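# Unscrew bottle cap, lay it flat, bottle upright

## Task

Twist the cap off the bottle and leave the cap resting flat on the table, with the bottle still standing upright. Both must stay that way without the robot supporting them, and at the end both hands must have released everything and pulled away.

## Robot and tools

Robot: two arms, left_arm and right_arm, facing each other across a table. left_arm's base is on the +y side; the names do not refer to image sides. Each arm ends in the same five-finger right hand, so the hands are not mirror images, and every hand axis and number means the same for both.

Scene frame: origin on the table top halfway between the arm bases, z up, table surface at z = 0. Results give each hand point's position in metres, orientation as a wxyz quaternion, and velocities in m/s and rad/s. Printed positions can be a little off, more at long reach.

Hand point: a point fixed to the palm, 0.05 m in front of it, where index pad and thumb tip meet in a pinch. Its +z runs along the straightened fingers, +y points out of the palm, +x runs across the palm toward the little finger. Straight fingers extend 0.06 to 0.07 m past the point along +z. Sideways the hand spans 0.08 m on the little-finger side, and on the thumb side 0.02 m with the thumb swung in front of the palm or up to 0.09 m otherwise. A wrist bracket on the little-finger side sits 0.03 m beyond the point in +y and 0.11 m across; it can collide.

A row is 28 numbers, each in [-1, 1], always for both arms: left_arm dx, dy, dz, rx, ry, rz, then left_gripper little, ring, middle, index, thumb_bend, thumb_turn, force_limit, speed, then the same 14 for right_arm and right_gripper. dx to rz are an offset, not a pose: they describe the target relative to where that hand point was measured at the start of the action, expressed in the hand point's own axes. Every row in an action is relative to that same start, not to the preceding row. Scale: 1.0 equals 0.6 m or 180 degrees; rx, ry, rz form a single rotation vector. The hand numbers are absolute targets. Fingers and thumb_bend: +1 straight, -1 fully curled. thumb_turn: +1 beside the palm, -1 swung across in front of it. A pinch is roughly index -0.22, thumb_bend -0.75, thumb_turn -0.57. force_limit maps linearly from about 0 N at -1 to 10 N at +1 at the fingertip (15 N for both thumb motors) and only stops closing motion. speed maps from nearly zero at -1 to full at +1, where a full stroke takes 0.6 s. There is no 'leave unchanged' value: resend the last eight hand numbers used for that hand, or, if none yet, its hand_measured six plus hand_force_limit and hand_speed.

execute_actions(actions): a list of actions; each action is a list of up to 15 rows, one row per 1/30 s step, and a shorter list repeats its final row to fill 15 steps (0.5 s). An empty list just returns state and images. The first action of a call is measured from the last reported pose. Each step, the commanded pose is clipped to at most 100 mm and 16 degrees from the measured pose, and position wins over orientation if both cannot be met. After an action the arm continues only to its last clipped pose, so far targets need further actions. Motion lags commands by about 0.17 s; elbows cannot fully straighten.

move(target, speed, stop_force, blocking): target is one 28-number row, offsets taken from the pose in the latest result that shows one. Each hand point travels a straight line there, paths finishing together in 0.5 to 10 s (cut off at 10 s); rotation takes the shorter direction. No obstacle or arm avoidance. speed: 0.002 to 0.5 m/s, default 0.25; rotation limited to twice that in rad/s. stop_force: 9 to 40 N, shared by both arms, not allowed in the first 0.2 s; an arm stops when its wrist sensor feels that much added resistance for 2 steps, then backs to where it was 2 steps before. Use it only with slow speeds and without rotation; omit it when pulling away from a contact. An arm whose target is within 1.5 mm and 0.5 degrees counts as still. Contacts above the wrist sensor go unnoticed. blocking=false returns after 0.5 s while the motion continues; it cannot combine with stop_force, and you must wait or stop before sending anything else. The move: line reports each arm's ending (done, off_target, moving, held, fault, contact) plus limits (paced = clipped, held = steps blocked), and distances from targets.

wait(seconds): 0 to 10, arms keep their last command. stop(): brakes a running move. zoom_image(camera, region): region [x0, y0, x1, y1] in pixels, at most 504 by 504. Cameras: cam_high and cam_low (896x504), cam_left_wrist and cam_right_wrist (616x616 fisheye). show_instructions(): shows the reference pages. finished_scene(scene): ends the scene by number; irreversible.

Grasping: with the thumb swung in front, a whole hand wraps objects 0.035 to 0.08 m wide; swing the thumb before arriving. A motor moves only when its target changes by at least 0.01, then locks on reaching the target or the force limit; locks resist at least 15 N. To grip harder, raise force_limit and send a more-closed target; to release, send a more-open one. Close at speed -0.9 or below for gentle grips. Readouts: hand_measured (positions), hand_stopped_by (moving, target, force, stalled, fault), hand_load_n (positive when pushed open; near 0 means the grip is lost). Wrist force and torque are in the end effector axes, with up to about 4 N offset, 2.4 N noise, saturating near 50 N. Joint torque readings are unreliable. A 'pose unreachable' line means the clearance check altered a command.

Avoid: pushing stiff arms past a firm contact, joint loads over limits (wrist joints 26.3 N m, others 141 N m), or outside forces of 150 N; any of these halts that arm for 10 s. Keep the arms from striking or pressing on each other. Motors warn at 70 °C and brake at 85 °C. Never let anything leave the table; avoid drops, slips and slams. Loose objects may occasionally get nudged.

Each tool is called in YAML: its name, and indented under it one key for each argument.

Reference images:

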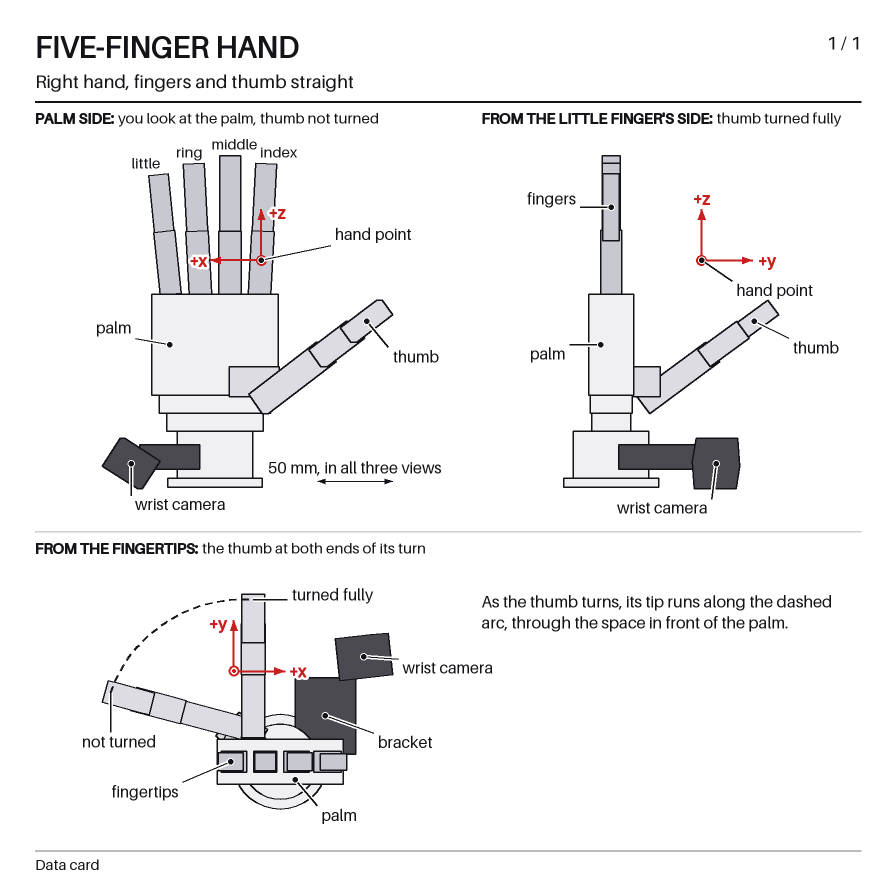

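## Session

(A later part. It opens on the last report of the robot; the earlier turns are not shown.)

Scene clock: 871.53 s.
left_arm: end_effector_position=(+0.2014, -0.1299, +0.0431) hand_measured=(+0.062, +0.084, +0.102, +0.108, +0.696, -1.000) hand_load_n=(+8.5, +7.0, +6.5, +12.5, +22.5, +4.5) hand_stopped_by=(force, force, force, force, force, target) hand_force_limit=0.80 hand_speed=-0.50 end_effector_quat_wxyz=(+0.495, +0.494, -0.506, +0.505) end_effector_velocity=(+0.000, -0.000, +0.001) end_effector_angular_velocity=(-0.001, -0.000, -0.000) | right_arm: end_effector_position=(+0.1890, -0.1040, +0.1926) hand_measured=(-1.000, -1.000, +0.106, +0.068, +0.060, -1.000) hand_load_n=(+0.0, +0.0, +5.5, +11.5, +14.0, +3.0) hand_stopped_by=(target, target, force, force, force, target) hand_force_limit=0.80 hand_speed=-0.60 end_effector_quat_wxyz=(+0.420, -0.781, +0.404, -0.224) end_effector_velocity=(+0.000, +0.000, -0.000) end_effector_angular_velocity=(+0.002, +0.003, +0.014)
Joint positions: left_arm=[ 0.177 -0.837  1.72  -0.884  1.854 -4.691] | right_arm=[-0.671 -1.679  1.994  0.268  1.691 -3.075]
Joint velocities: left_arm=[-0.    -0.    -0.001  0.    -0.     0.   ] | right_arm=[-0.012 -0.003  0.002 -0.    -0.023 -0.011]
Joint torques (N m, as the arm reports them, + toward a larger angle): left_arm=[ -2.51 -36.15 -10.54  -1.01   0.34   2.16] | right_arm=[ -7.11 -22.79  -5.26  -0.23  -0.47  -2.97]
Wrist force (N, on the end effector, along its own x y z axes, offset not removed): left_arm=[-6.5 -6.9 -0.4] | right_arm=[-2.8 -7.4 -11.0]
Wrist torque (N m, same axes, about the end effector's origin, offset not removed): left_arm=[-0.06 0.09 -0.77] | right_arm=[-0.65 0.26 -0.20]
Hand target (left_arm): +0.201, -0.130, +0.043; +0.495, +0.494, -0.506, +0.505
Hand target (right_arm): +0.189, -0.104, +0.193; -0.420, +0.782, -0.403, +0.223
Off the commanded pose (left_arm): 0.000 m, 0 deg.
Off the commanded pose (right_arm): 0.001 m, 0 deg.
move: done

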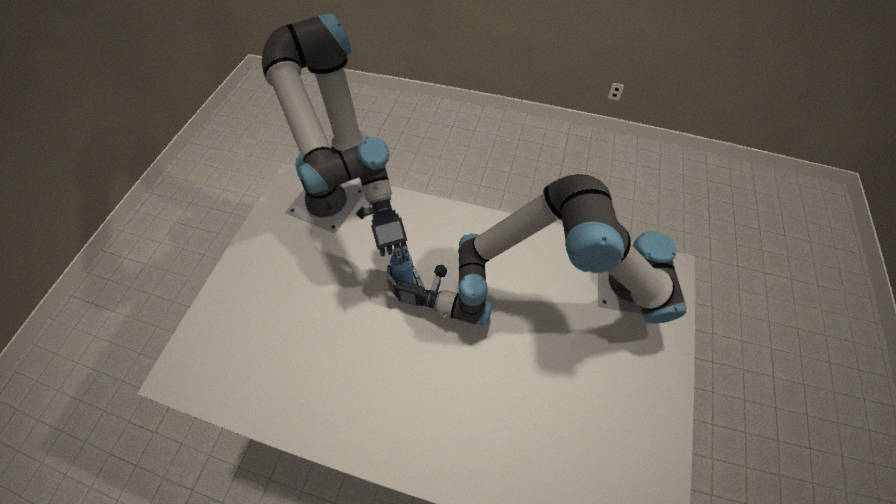

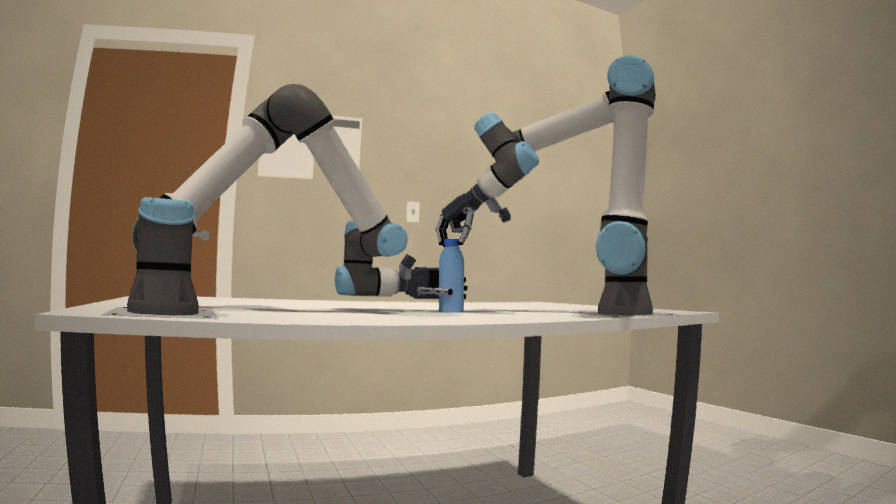

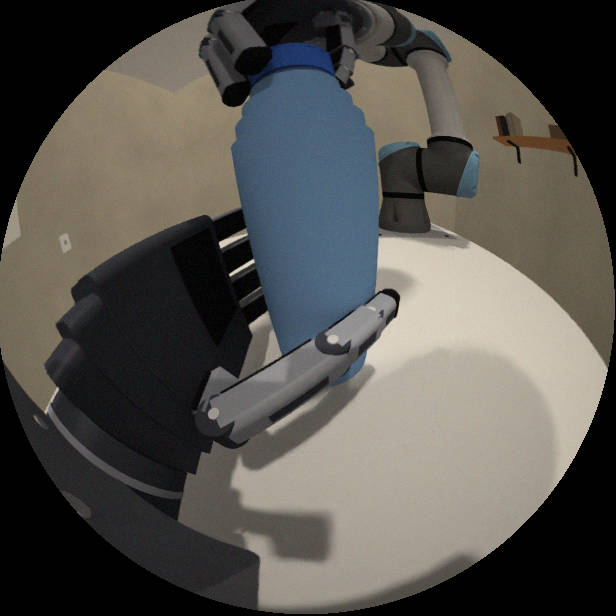

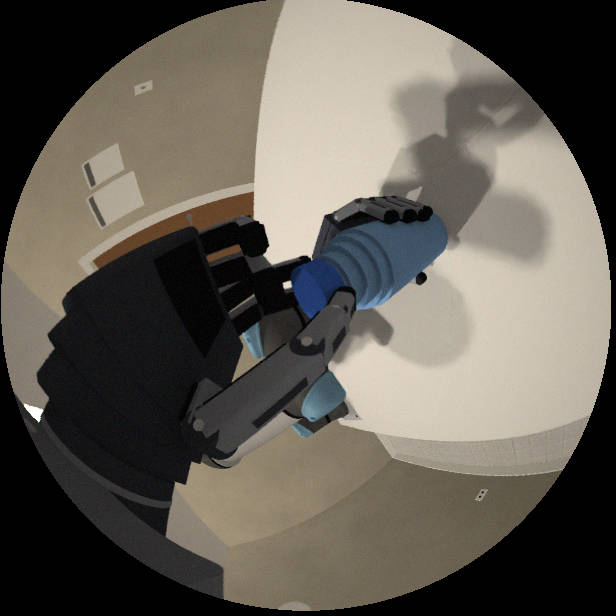

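move:
  target: [0,0,0,0,0,0,-0.7,-0.7,-0.7,-0.7,-0.6,-1,0.8,-0.5, 0.0097,0.0078,-0.0160,0,-0.322,-0.218,-1,-1,-0.3,-0.3,-0.8,-1,0.8,-0.6]
  speed: 0.3

zoom_image:
  camera: "cam_low"
  region: [420, 215, 490, 275]

Scene clock: 907.40 s.
left_arm: end_effector_position=(+0.2014, -0.1299, +0.0431) hand_measured=(+0.062, +0.084, +0.102, +0.108, +0.696, -1.000) hand_load_n=(+8.0, +6.5, +6.5, +13.0, +22.5, +5.0) hand_stopped_by=(force, force, force, force, force, target) hand_force_limit=0.80 hand_speed=-0.50 end_effector_quat_wxyz=(+0.495, +0.494, -0.506, +0.505) end_effector_velocity=(-0.000, -0.000, +0.000) end_effector_angular_velocity=(-0.001, -0.002, -0.001) | right_arm: end_effector_position=(+0.1839, -0.1151, +0.1938) hand_measured=(-1.000, -1.000, +0.106, +0.068, +0.060, -1.000) hand_load_n=(+0.0, +0.0, +7.0, +12.0, +13.0, -0.5) hand_stopped_by=(target, target, force, force, force, target) hand_force_limit=0.80 hand_speed=-0.60 end_effector_quat_wxyz=(-0.464, +0.876, +0.119, -0.052) end_effector_velocity=(-0.000, -0.001, -0.000) end_effector_angular_velocity=(-0.002, +0.002, +0.014)
Joint positions: left_arm=[ 0.177 -0.837  1.72  -0.884  1.854 -4.691] | right_arm=[-1.109 -1.309  1.782  1.005  0.602 -4.624]
Joint velocities: left_arm=[-0.001 -0.    -0.    -0.    -0.     0.002] | right_arm=[ 0.     0.008 -0.005  0.019  0.    -0.024]
Joint torques (N m, as the arm reports them, + toward a larger angle): left_arm=[ -1.75 -44.76 -10.57  -1.05   0.89   1.63] | right_arm=[  7.31 -12.33 -27.     5.51  -1.    -2.25]
Wrist force (N, on the end effector, along its own x y z axes, offset not removed): left_arm=[-4.8 5.3 1.2] | right_arm=[3.0 -10.9 -5.4]
Wrist torque (N m, same axes, about the end effector's origin, offset not removed): left_arm=[0.74 -0.25 0.37] | right_arm=[-0.07 0.26 -0.35]
Hand target (left_arm): +0.201, -0.130, +0.043; +0.495, +0.494, -0.506, +0.505
Hand target (right_arm): +0.184, -0.115, +0.194; -0.464, +0.876, +0.120, -0.052
Off the commanded pose (left_arm): 0.000 m, 0 deg.
Off the commanded pose (right_arm): 0.000 m, 0 deg.
move: done

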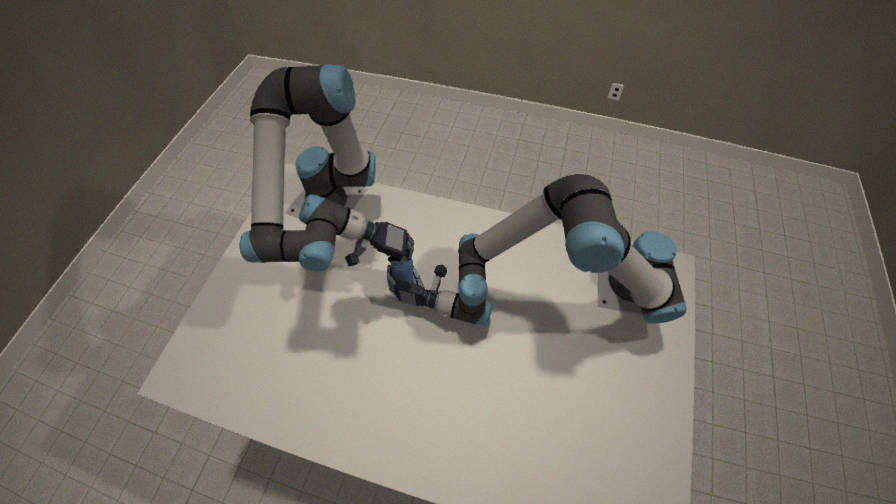

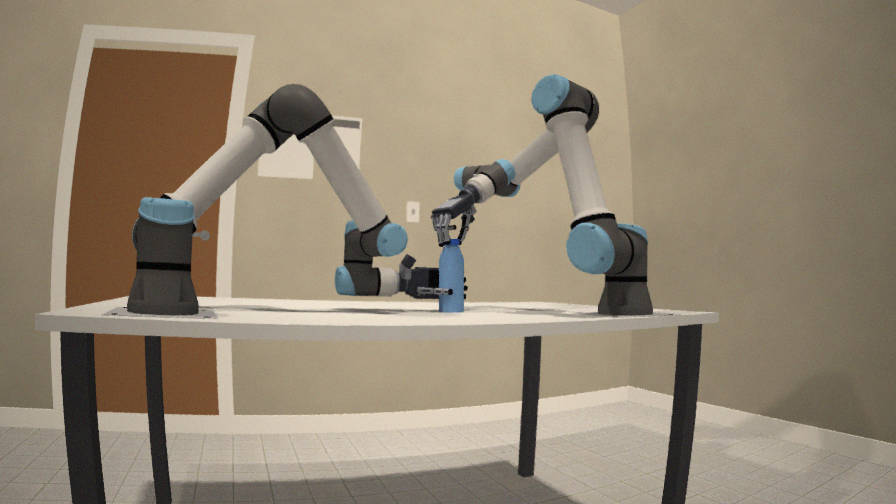

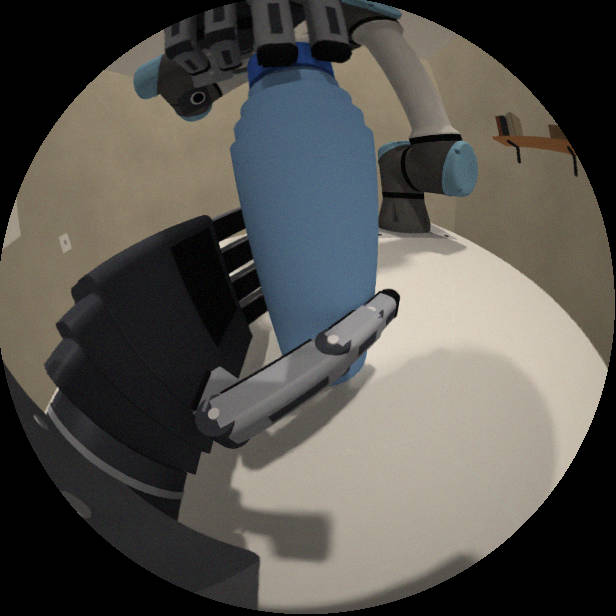

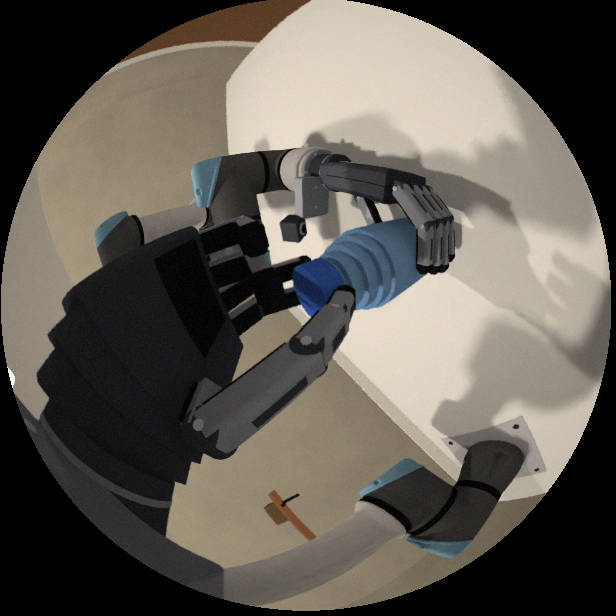

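Region (420, 215, 490, 275) of cam_low's 896x504 image, scaled by 7.200, with more detail than that image has; it fills the top 432 rows of this view, and the rest is white.

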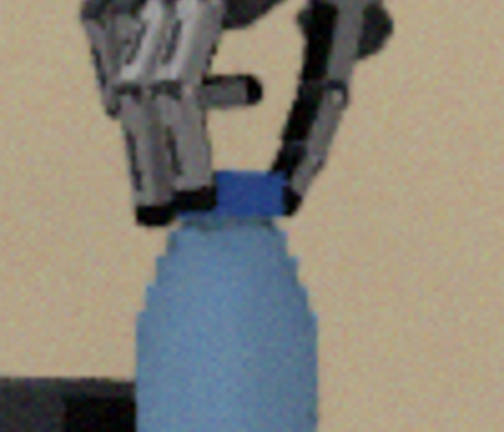

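move:
  target: [0,0,0,0,0,0,-0.7,-0.7,-0.7,-0.7,-0.6,-1,0.8,-0.5, 0.0092,0.0090,-0.0157,0,-0.322,-0.218,-1,-1,-0.3,-0.3,-0.8,-1,0.8,-0.6]
  speed: 0.3

zoom_image:
  camera: "cam_left_wrist"
  region: [180, 0, 400, 160]

Scene clock: 927.30 s.
left_arm: end_effector_position=(+0.2014, -0.1299, +0.0431) hand_measured=(+0.062, +0.084, +0.102, +0.108, +0.696, -1.000) hand_load_n=(+8.0, +6.5, +6.5, +12.5, +22.5, +5.0) hand_stopped_by=(force, force, force, force, force, target) hand_force_limit=0.80 hand_speed=-0.50 end_effector_quat_wxyz=(+0.495, +0.494, -0.506, +0.505) end_effector_velocity=(-0.001, +0.000, -0.000) end_effector_angular_velocity=(+0.001, +0.000, -0.001) | right_arm: end_effector_position=(+0.1917, -0.1240, +0.1943) hand_measured=(-1.000, -1.000, +0.106, +0.068, +0.060, -1.000) hand_load_n=(+0.0, +0.0, +5.5, +10.0, +14.5, -1.5) hand_stopped_by=(target, target, force, force, force, target) hand_force_limit=0.80 hand_speed=-0.60 end_effector_quat_wxyz=(-0.341, +0.655, +0.599, -0.309) end_effector_velocity=(+0.000, -0.000, -0.000) end_effector_angular_velocity=(-0.002, +0.000, +0.011)
Joint positions: left_arm=[ 0.177 -0.837  1.72  -0.884  1.854 -4.691] | right_arm=[-0.879 -0.87   1.331  1.961  1.065 -5.886]
Joint velocities: left_arm=[-0.001 -0.     0.001  0.001 -0.    -0.   ] | right_arm=[ 0.003  0.003 -0.005  0.005  0.007 -0.005]
Joint torques (N m, as the arm reports them, + toward a larger angle): left_arm=[ -1.91 -42.76 -10.08  -0.94   0.86  -0.78] | right_arm=[  8.88 -28.38 -26.79   4.77   2.03  -2.03]
Wrist force (N, on the end effector, along its own x y z axes, offset not removed): left_arm=[-4.3 4.1 6.0] | right_arm=[3.9 -9.3 -11.5]
Wrist torque (N m, same axes, about the end effector's origin, offset not removed): left_arm=[0.09 -0.29 0.31] | right_arm=[-0.59 0.35 -0.37]
Hand target (left_arm): +0.201, -0.130, +0.043; +0.495, +0.494, -0.506, +0.505
Hand target (right_arm): +0.192, -0.124, +0.194; -0.341, +0.655, +0.599, -0.309
Off the commanded pose (left_arm): 0.000 m, 0 deg.
Off the commanded pose (right_arm): 0.001 m, 0 deg.
move: done

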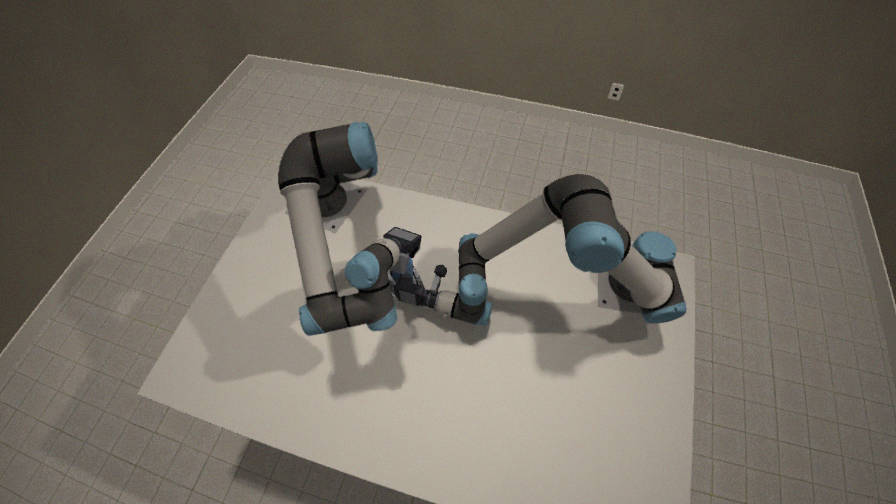

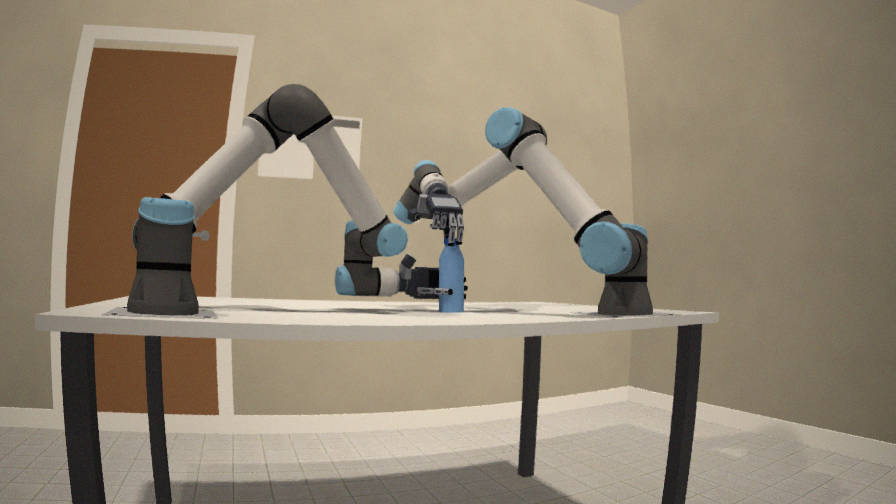

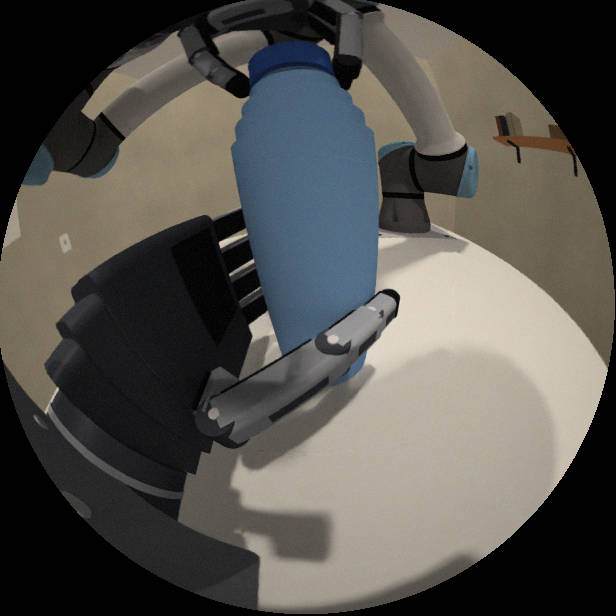

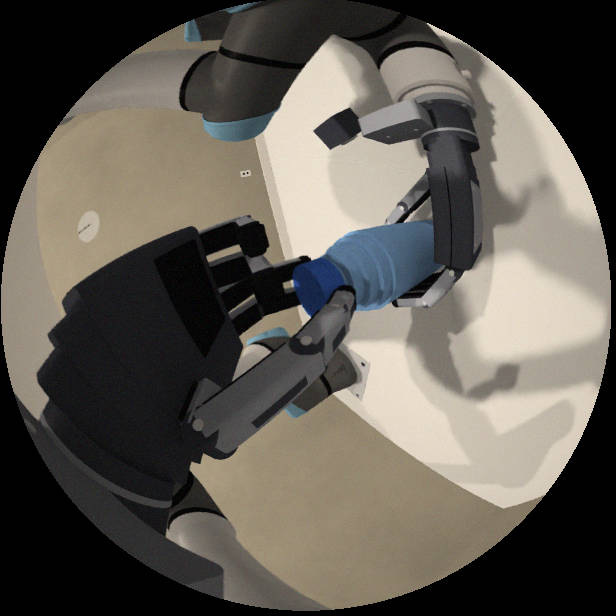

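Region (180, 0, 400, 160) of cam_left_wrist's 616x616 image, scaled by 2.291, with more detail than that image has; it fills the top 367 rows of this view, and the rest is white.

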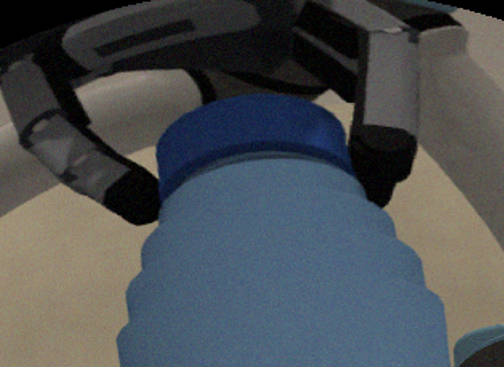

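move:
  target: [0,0,0,0,0,0,-0.7,-0.7,-0.7,-0.7,-0.6,-1,0.8,-0.5, 0,-0.0055,-0.0037,0,0,0,-1,-1,-0.3,-0.3,-0.8,-1,0.8,-0.6]
  speed: 0.02

zoom_image:
  camera: "cam_left_wrist"
  region: [180, 0, 400, 160]

Scene clock: 940.37 s.
left_arm: end_effector_position=(+0.2014, -0.1299, +0.0431) hand_measured=(+0.062, +0.084, +0.102, +0.108, +0.696, -1.000) hand_load_n=(+8.0, +6.5, +6.0, +12.5, +22.5, +4.5) hand_stopped_by=(force, force, force, force, force, target) hand_force_limit=0.80 hand_speed=-0.50 end_effector_quat_wxyz=(+0.495, +0.494, -0.506, +0.505) end_effector_velocity=(-0.001, +0.000, -0.001) end_effector_angular_velocity=(+0.002, +0.001, -0.001) | right_arm: end_effector_position=(+0.1916, -0.1240, +0.1981) hand_measured=(-1.000, -1.000, +0.106, +0.068, +0.060, -1.000) hand_load_n=(+0.0, +0.0, +6.0, +10.0, +15.0, -1.5) hand_stopped_by=(target, target, force, force, force, target) hand_force_limit=0.80 hand_speed=-0.60 end_effector_quat_wxyz=(-0.341, +0.655, +0.599, -0.309) end_effector_velocity=(+0.000, -0.000, +0.002) end_effector_angular_velocity=(+0.000, -0.001, -0.001)
Joint positions: left_arm=[ 0.177 -0.837  1.72  -0.884  1.854 -4.691] | right_arm=[-0.878 -0.874  1.327  1.969  1.065 -5.886]
Joint velocities: left_arm=[-0.001 -0.     0.001  0.001 -0.    -0.001] | right_arm=[-0.001 -0.003 -0.002  0.003  0.     0.   ]
Joint torques (N m, as the arm reports them, + toward a larger angle): left_arm=[ -1.62 -35.33 -10.96  -0.94   0.82   1.13] | right_arm=[ -6.36 -56.06 -29.37   6.03  -1.68   2.46]
Wrist force (N, on the end effector, along its own x y z axes, offset not removed): left_arm=[-2.4 -1.3 4.4] | right_arm=[2.6 -4.2 -3.6]
Wrist torque (N m, same axes, about the end effector's origin, offset not removed): left_arm=[-0.25 0.03 -0.14] | right_arm=[-0.39 0.28 -0.33]
Hand target (left_arm): +0.201, -0.130, +0.043; +0.495, +0.494, -0.506, +0.505
Hand target (right_arm): +0.192, -0.124, +0.198; -0.341, +0.655, +0.599, -0.309
Off the commanded pose (left_arm): 0.000 m, 0 deg.
Off the commanded pose (right_arm): 0.000 m, 0 deg.
move: done

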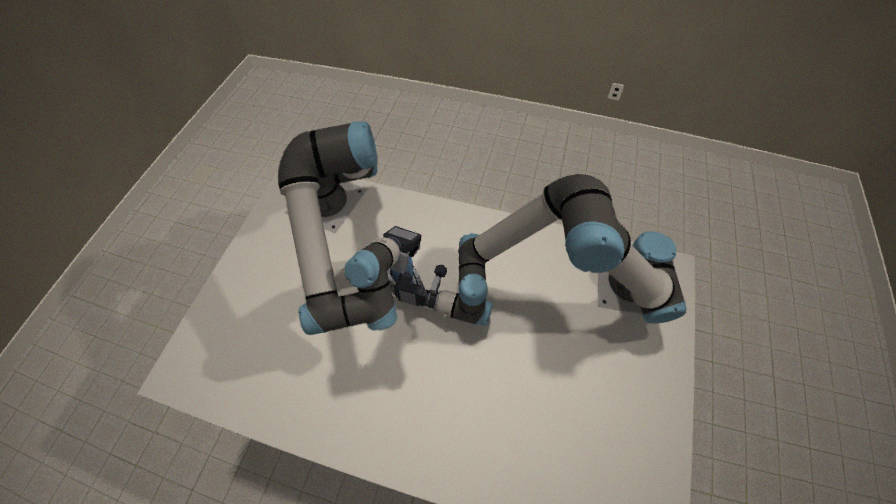

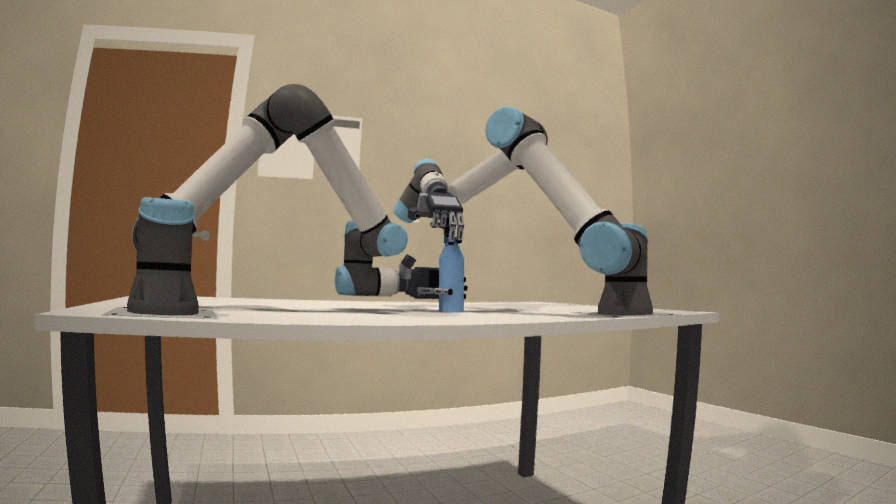

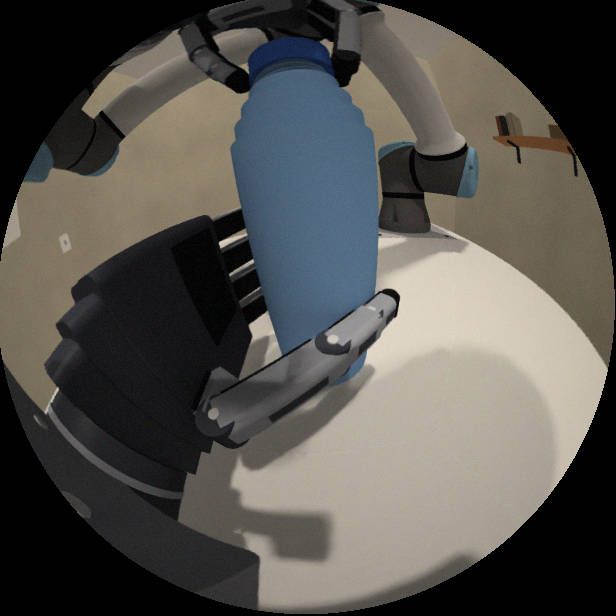

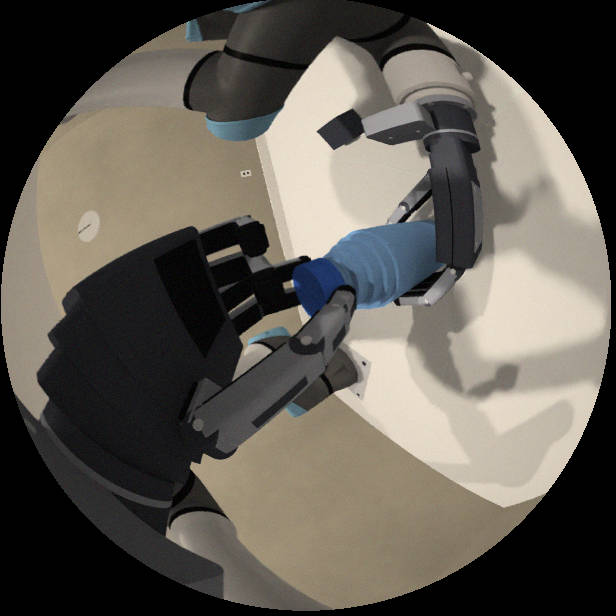

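Region (180, 0, 400, 160) of cam_left_wrist's 616x616 image, scaled by 2.291, with more detail than that image has; it fills the top 367 rows of this view, and the rest is white.

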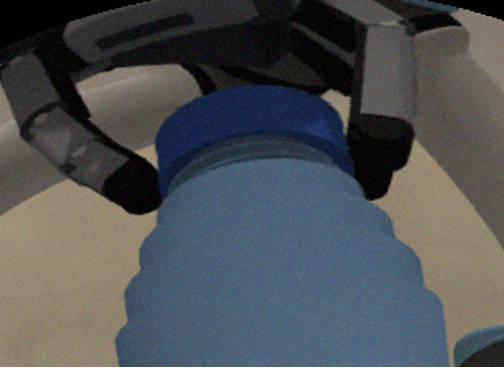

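move:
  target: [0,0,0,0,0,0,-0.7,-0.7,-0.7,-0.7,-0.6,-1,0.8,-0.5, 0,-0.0345,-0.0234,0,0,0,-1,-1,-0.3,-0.3,-0.8,-1,0.8,-0.6]
  speed: 0.06

zoom_image:
  camera: "cam_low"
  region: [410, 195, 494, 265]

Scene clock: 961.10 s.
left_arm: end_effector_position=(+0.2014, -0.1299, +0.0431) hand_measured=(+0.062, +0.084, +0.102, +0.108, +0.696, -1.000) hand_load_n=(+7.0, +5.5, +6.0, +13.0, +22.5, +5.5) hand_stopped_by=(force, force, force, force, force, target) hand_force_limit=0.80 hand_speed=-0.50 end_effector_quat_wxyz=(+0.495, +0.494, -0.506, +0.505) end_effector_velocity=(+0.000, -0.000, +0.000) end_effector_angular_velocity=(-0.001, -0.001, +0.000) | right_arm: end_effector_position=(+0.1911, -0.1240, +0.2229) hand_measured=(-1.000, -1.000, +0.106, +0.068, +0.060, -1.000) hand_load_n=(+0.0, +0.0, +6.0, +10.5, +14.5, -0.5) hand_stopped_by=(target, target, force, force, force, target) hand_force_limit=0.80 hand_speed=-0.60 end_effector_quat_wxyz=(-0.341, +0.655, +0.599, -0.309) end_effector_velocity=(-0.000, -0.000, +0.002) end_effector_angular_velocity=(+0.000, +0.001, +0.001)
Joint positions: left_arm=[ 0.177 -0.837  1.72  -0.884  1.854 -4.691] | right_arm=[-0.878 -0.9    1.303  2.019  1.065 -5.885]
Joint velocities: left_arm=[ 0.    -0.    -0.001  0.    -0.     0.   ] | right_arm=[ 0.    -0.002 -0.001  0.004  0.    -0.001]
Joint torques (N m, as the arm reports them, + toward a larger angle): left_arm=[ -1.63 -35.67 -10.73  -0.99   0.9    1.08] | right_arm=[  7.23 -53.98 -30.8    5.21  -2.     2.33]
Wrist force (N, on the end effector, along its own x y z axes, offset not removed): left_arm=[-1.7 -1.3 -0.5] | right_arm=[-2.0 -4.4 -2.6]
Wrist torque (N m, same axes, about the end effector's origin, offset not removed): left_arm=[-0.11 0.36 -0.05] | right_arm=[-0.49 0.45 -0.37]
Hand target (left_arm): +0.201, -0.130, +0.043; +0.495, +0.494, -0.506, +0.505
Hand target (right_arm): +0.191, -0.124, +0.223; -0.341, +0.655, +0.599, -0.309
Off the commanded pose (left_arm): 0.000 m, 0 deg.
Off the commanded pose (right_arm): 0.000 m, 0 deg.
move: done

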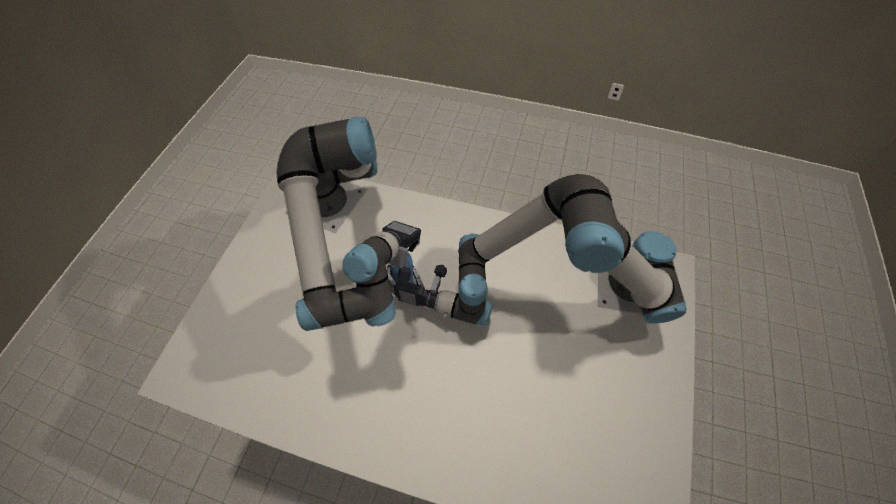

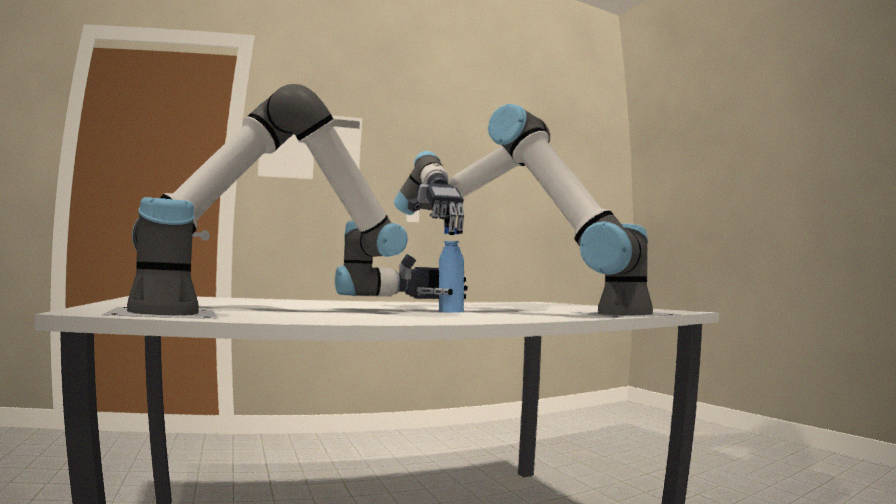

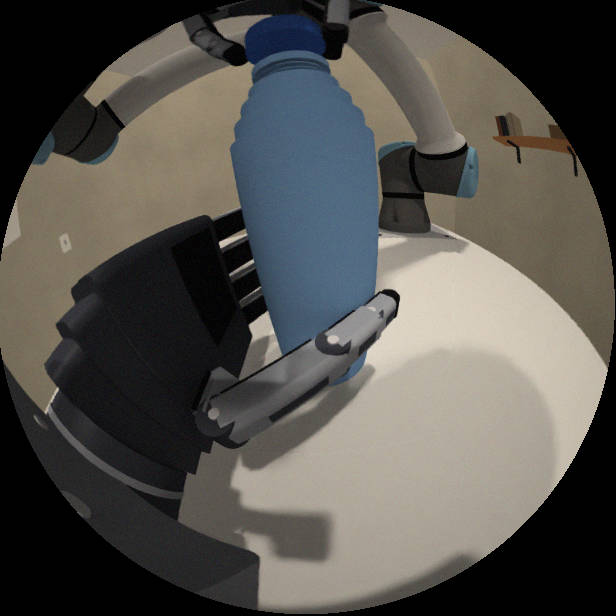

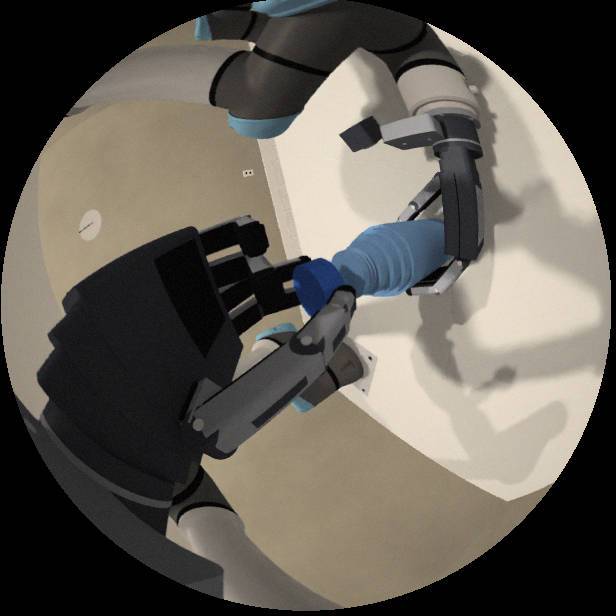

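Region (410, 195, 494, 265) of cam_low's 896x504 image, scaled by 6.000, with more detail than that image has.

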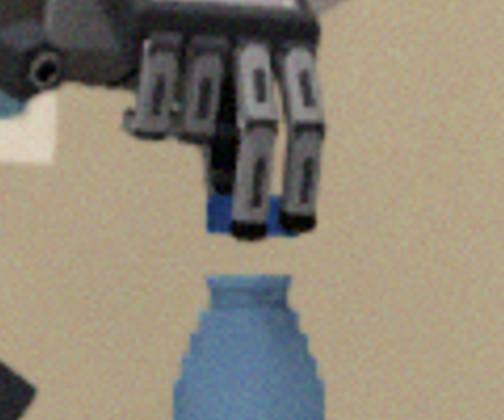

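move:
  target: [0,0,0,0,0,0,1,1,1,1,1,-1,0.8,-0.3, -0.1777,0.0398,0.0303,0,0.184,0.1246,-1,-1,-0.3,-0.3,-0.8,-1,0.8,-0.6]
  speed: 0.3

Scene clock: 1038.97 s.
left_arm: end_effector_position=(+0.2014, -0.1299, +0.0431) hand_measured=(+1.000, +1.000, +1.000, +1.000, +1.000, -1.000) hand_load_n=(+0.0, +0.0, +0.0, +0.0, +0.0, +0.0) hand_stopped_by=(target, target, target, target, target, target) hand_force_limit=0.80 hand_speed=-0.30 end_effector_quat_wxyz=(+0.495, +0.494, -0.506, +0.505) end_effector_velocity=(+0.001, +0.001, -0.001) end_effector_angular_velocity=(+0.001, -0.001, +0.001) | right_arm: end_effector_position=(+0.1807, -0.2300, +0.1930) hand_measured=(-1.000, -1.000, +0.106, +0.068, +0.060, -1.000) hand_load_n=(+0.0, +0.0, +6.0, +10.5, +14.5, -0.5) hand_stopped_by=(target, target, force, force, force, target) hand_force_limit=0.80 hand_speed=-0.60 end_effector_quat_wxyz=(-0.430, +0.818, +0.341, -0.170) end_effector_velocity=(+0.000, -0.002, -0.001) end_effector_angular_velocity=(+0.001, -0.001, -0.012)
Joint positions: left_arm=[ 0.177 -0.837  1.72  -0.884  1.854 -4.691] | right_arm=[-1.295 -1.204  1.858  1.63   0.858 -5.655]
Joint velocities: left_arm=[ 0.001  0.     0.001  0.001 -0.     0.001] | right_arm=[-0.01  -0.006  0.01  -0.006 -0.002  0.001]
Joint torques (N m, as the arm reports them, + toward a larger angle): left_arm=[ -1.64 -36.34 -10.34  -0.97   0.88   1.11] | right_arm=[ -4.52 -39.34  -1.14  -0.09  -2.1    2.2 ]
Wrist force (N, on the end effector, along its own x y z axes, offset not removed): left_arm=[-1.3 -1.0 2.0] | right_arm=[0.4 -2.4 -3.0]
Wrist torque (N m, same axes, about the end effector's origin, offset not removed): left_arm=[-0.21 0.08 -0.04] | right_arm=[-0.08 0.20 -0.23]
Hand target (left_arm): +0.201, -0.130, +0.043; +0.495, +0.494, -0.506, +0.505
Hand target (right_arm): +0.181, -0.230, +0.193; -0.430, +0.818, +0.341, -0.170
Off the commanded pose (left_arm): 0.000 m, 0 deg.
Off the commanded pose (right_arm): 0.001 m, 0 deg.
move: done

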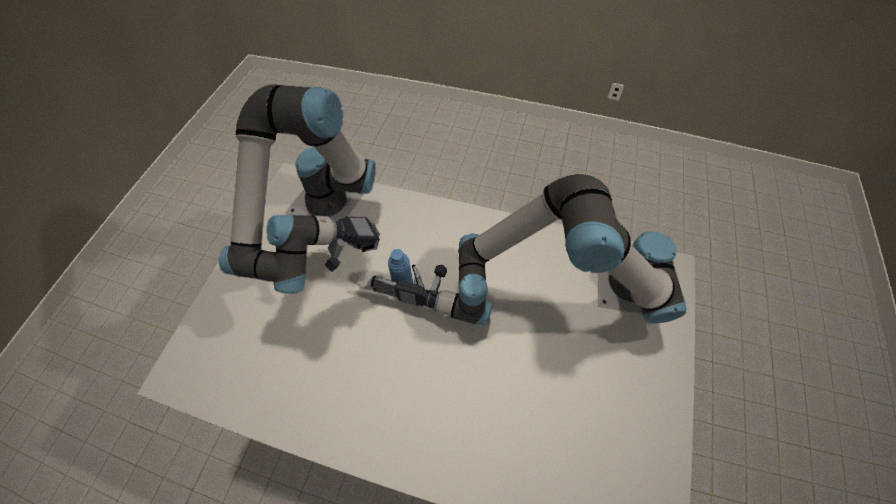

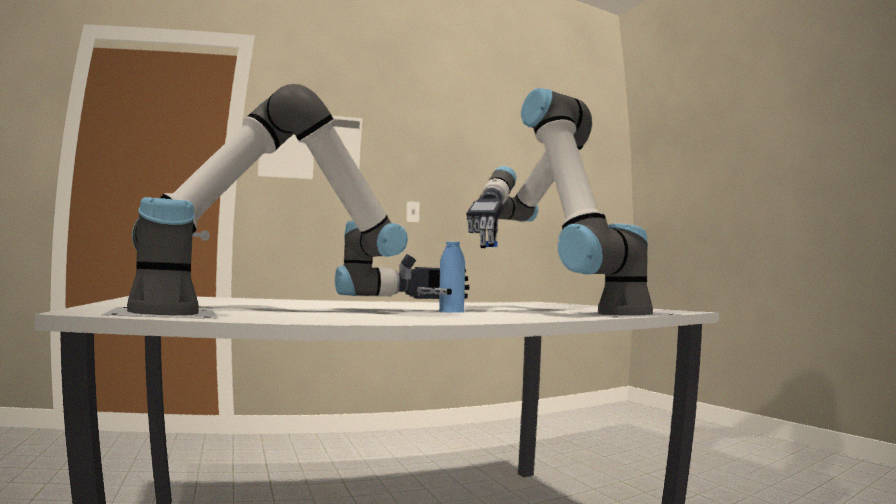

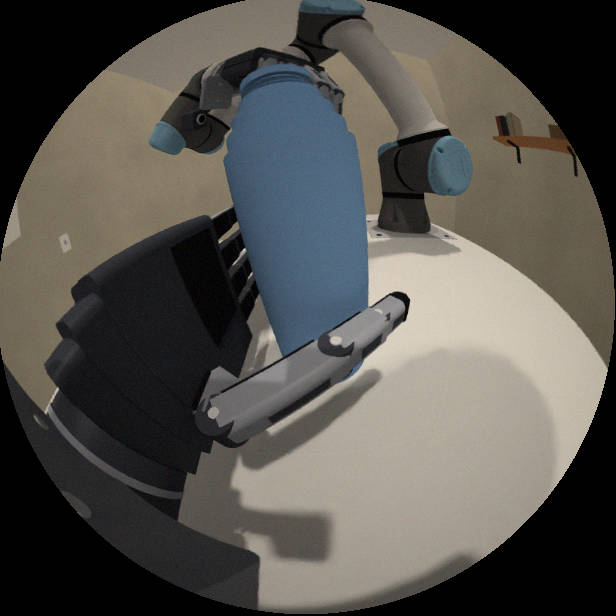

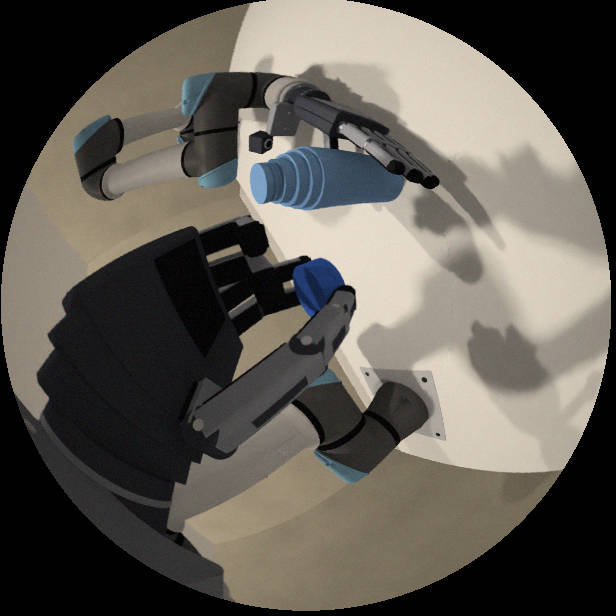

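move:
  target: [0.133,-0.067,-0.367,0,0,0,1,1,1,1,1,-1,0.8,-0.3, -0.066,0.2457,0.1038,0,0,0,-1,-1,-0.3,-0.3,-0.8,-1,0.8,-0.6]
  speed: 0.25

zoom_image:
  camera: "cam_low"
  region: [460, 250, 560, 330]

Scene clock: 1055.60 s.
left_arm: end_effector_position=(+0.2405, +0.0900, +0.1238) hand_measured=(+1.000, +1.000, +1.000, +1.000, +1.000, -1.000) hand_load_n=(+0.0, +0.0, +0.0, +0.0, +0.0, +0.0) hand_stopped_by=(target, target, target, target, target, target) hand_force_limit=0.80 hand_speed=-0.30 end_effector_quat_wxyz=(+0.495, +0.494, -0.506, +0.505) end_effector_velocity=(+0.000, +0.002, +0.001) end_effector_angular_velocity=(+0.002, +0.002, -0.000) | right_arm: end_effector_position=(+0.1776, -0.2801, +0.0359) hand_measured=(-1.000, -1.000, +0.106, +0.068, +0.060, -1.000) hand_load_n=(+0.0, +0.0, +6.0, +10.5, +14.5, -0.5) hand_stopped_by=(target, target, force, force, force, target) hand_force_limit=0.80 hand_speed=-0.60 end_effector_quat_wxyz=(-0.430, +0.818, +0.341, -0.170) end_effector_velocity=(-0.000, -0.000, -0.001) end_effector_angular_velocity=(+0.001, -0.000, -0.000)
Joint positions: left_arm=[ 0.45  -1.234  2.138 -0.904  2.128 -4.691] | right_arm=[-1.427 -0.937  2.022  1.275  0.949 -5.777]
Joint velocities: left_arm=[ 0.003 -0.004  0.002  0.003  0.003 -0.001] | right_arm=[-0.001  0.003  0.001 -0.003 -0.    -0.002]
Joint torques (N m, as the arm reports them, + toward a larger angle): left_arm=[ 11.23 -31.55  -7.75   0.99   2.53  -0.89] | right_arm=[ -4.38 -20.83   5.71   0.06   0.6   -2.75]
Wrist force (N, on the end effector, along its own x y z axes, offset not removed): left_arm=[0.0 -0.1 -2.1] | right_arm=[-0.3 -4.4 -1.3]
Wrist torque (N m, same axes, about the end effector's origin, offset not removed): left_arm=[0.14 0.12 0.03] | right_arm=[-0.55 0.22 -0.22]
Hand target (left_arm): +0.241, +0.090, +0.124; +0.495, +0.494, -0.506, +0.505
Hand target (right_arm): +0.178, -0.280, +0.036; -0.430, +0.818, +0.341, -0.170
Off the commanded pose (left_arm): 0.000 m, 0 deg.
Off the commanded pose (right_arm): 0.000 m, 0 deg.
move: done

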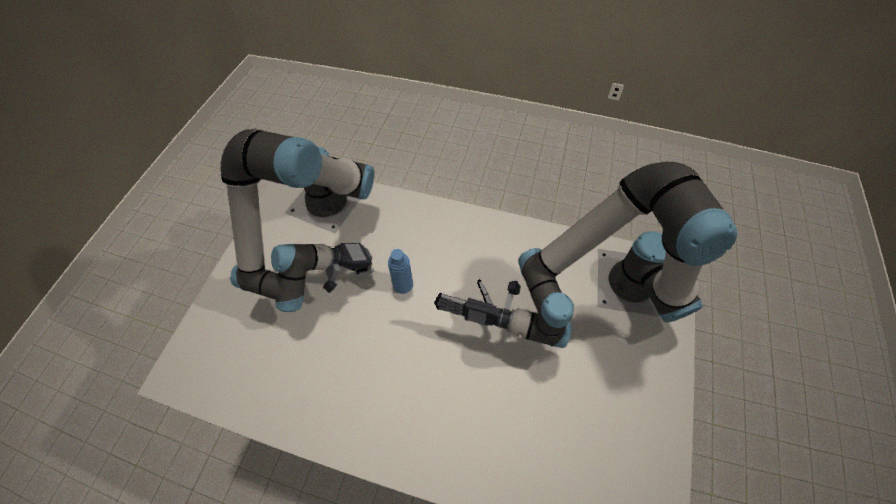

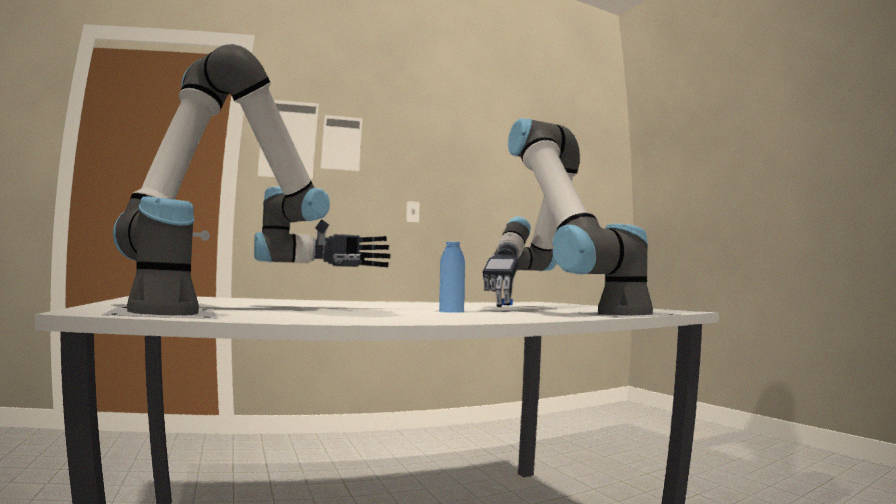

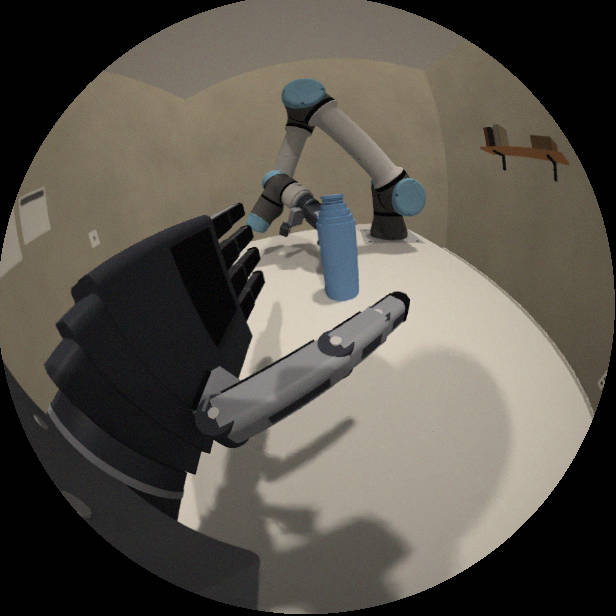

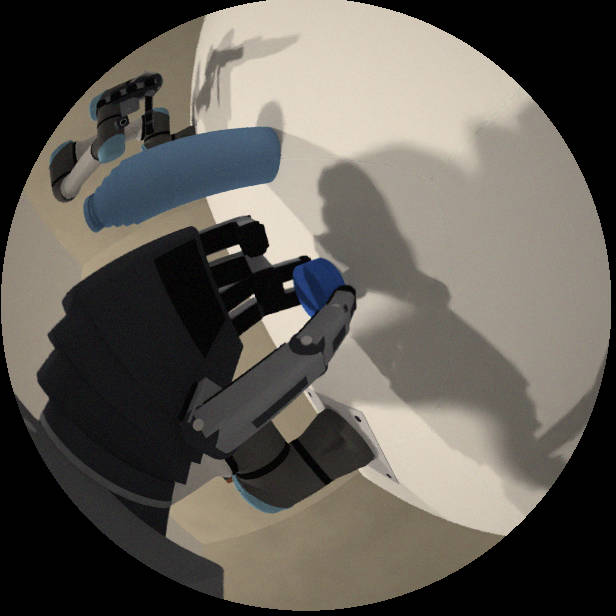

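Region (460, 250, 560, 330) of cam_low's 896x504 image, scaled by 5.040, with more detail than that image has; it fills the top 403 rows of this view, and the rest is white.

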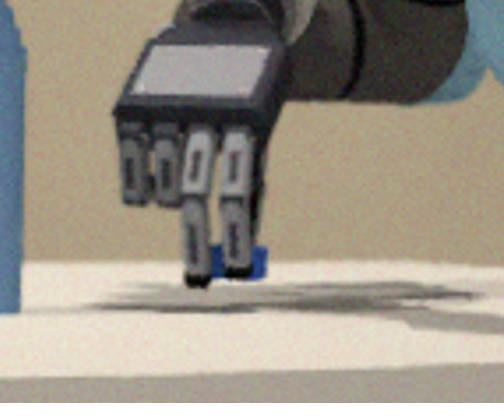

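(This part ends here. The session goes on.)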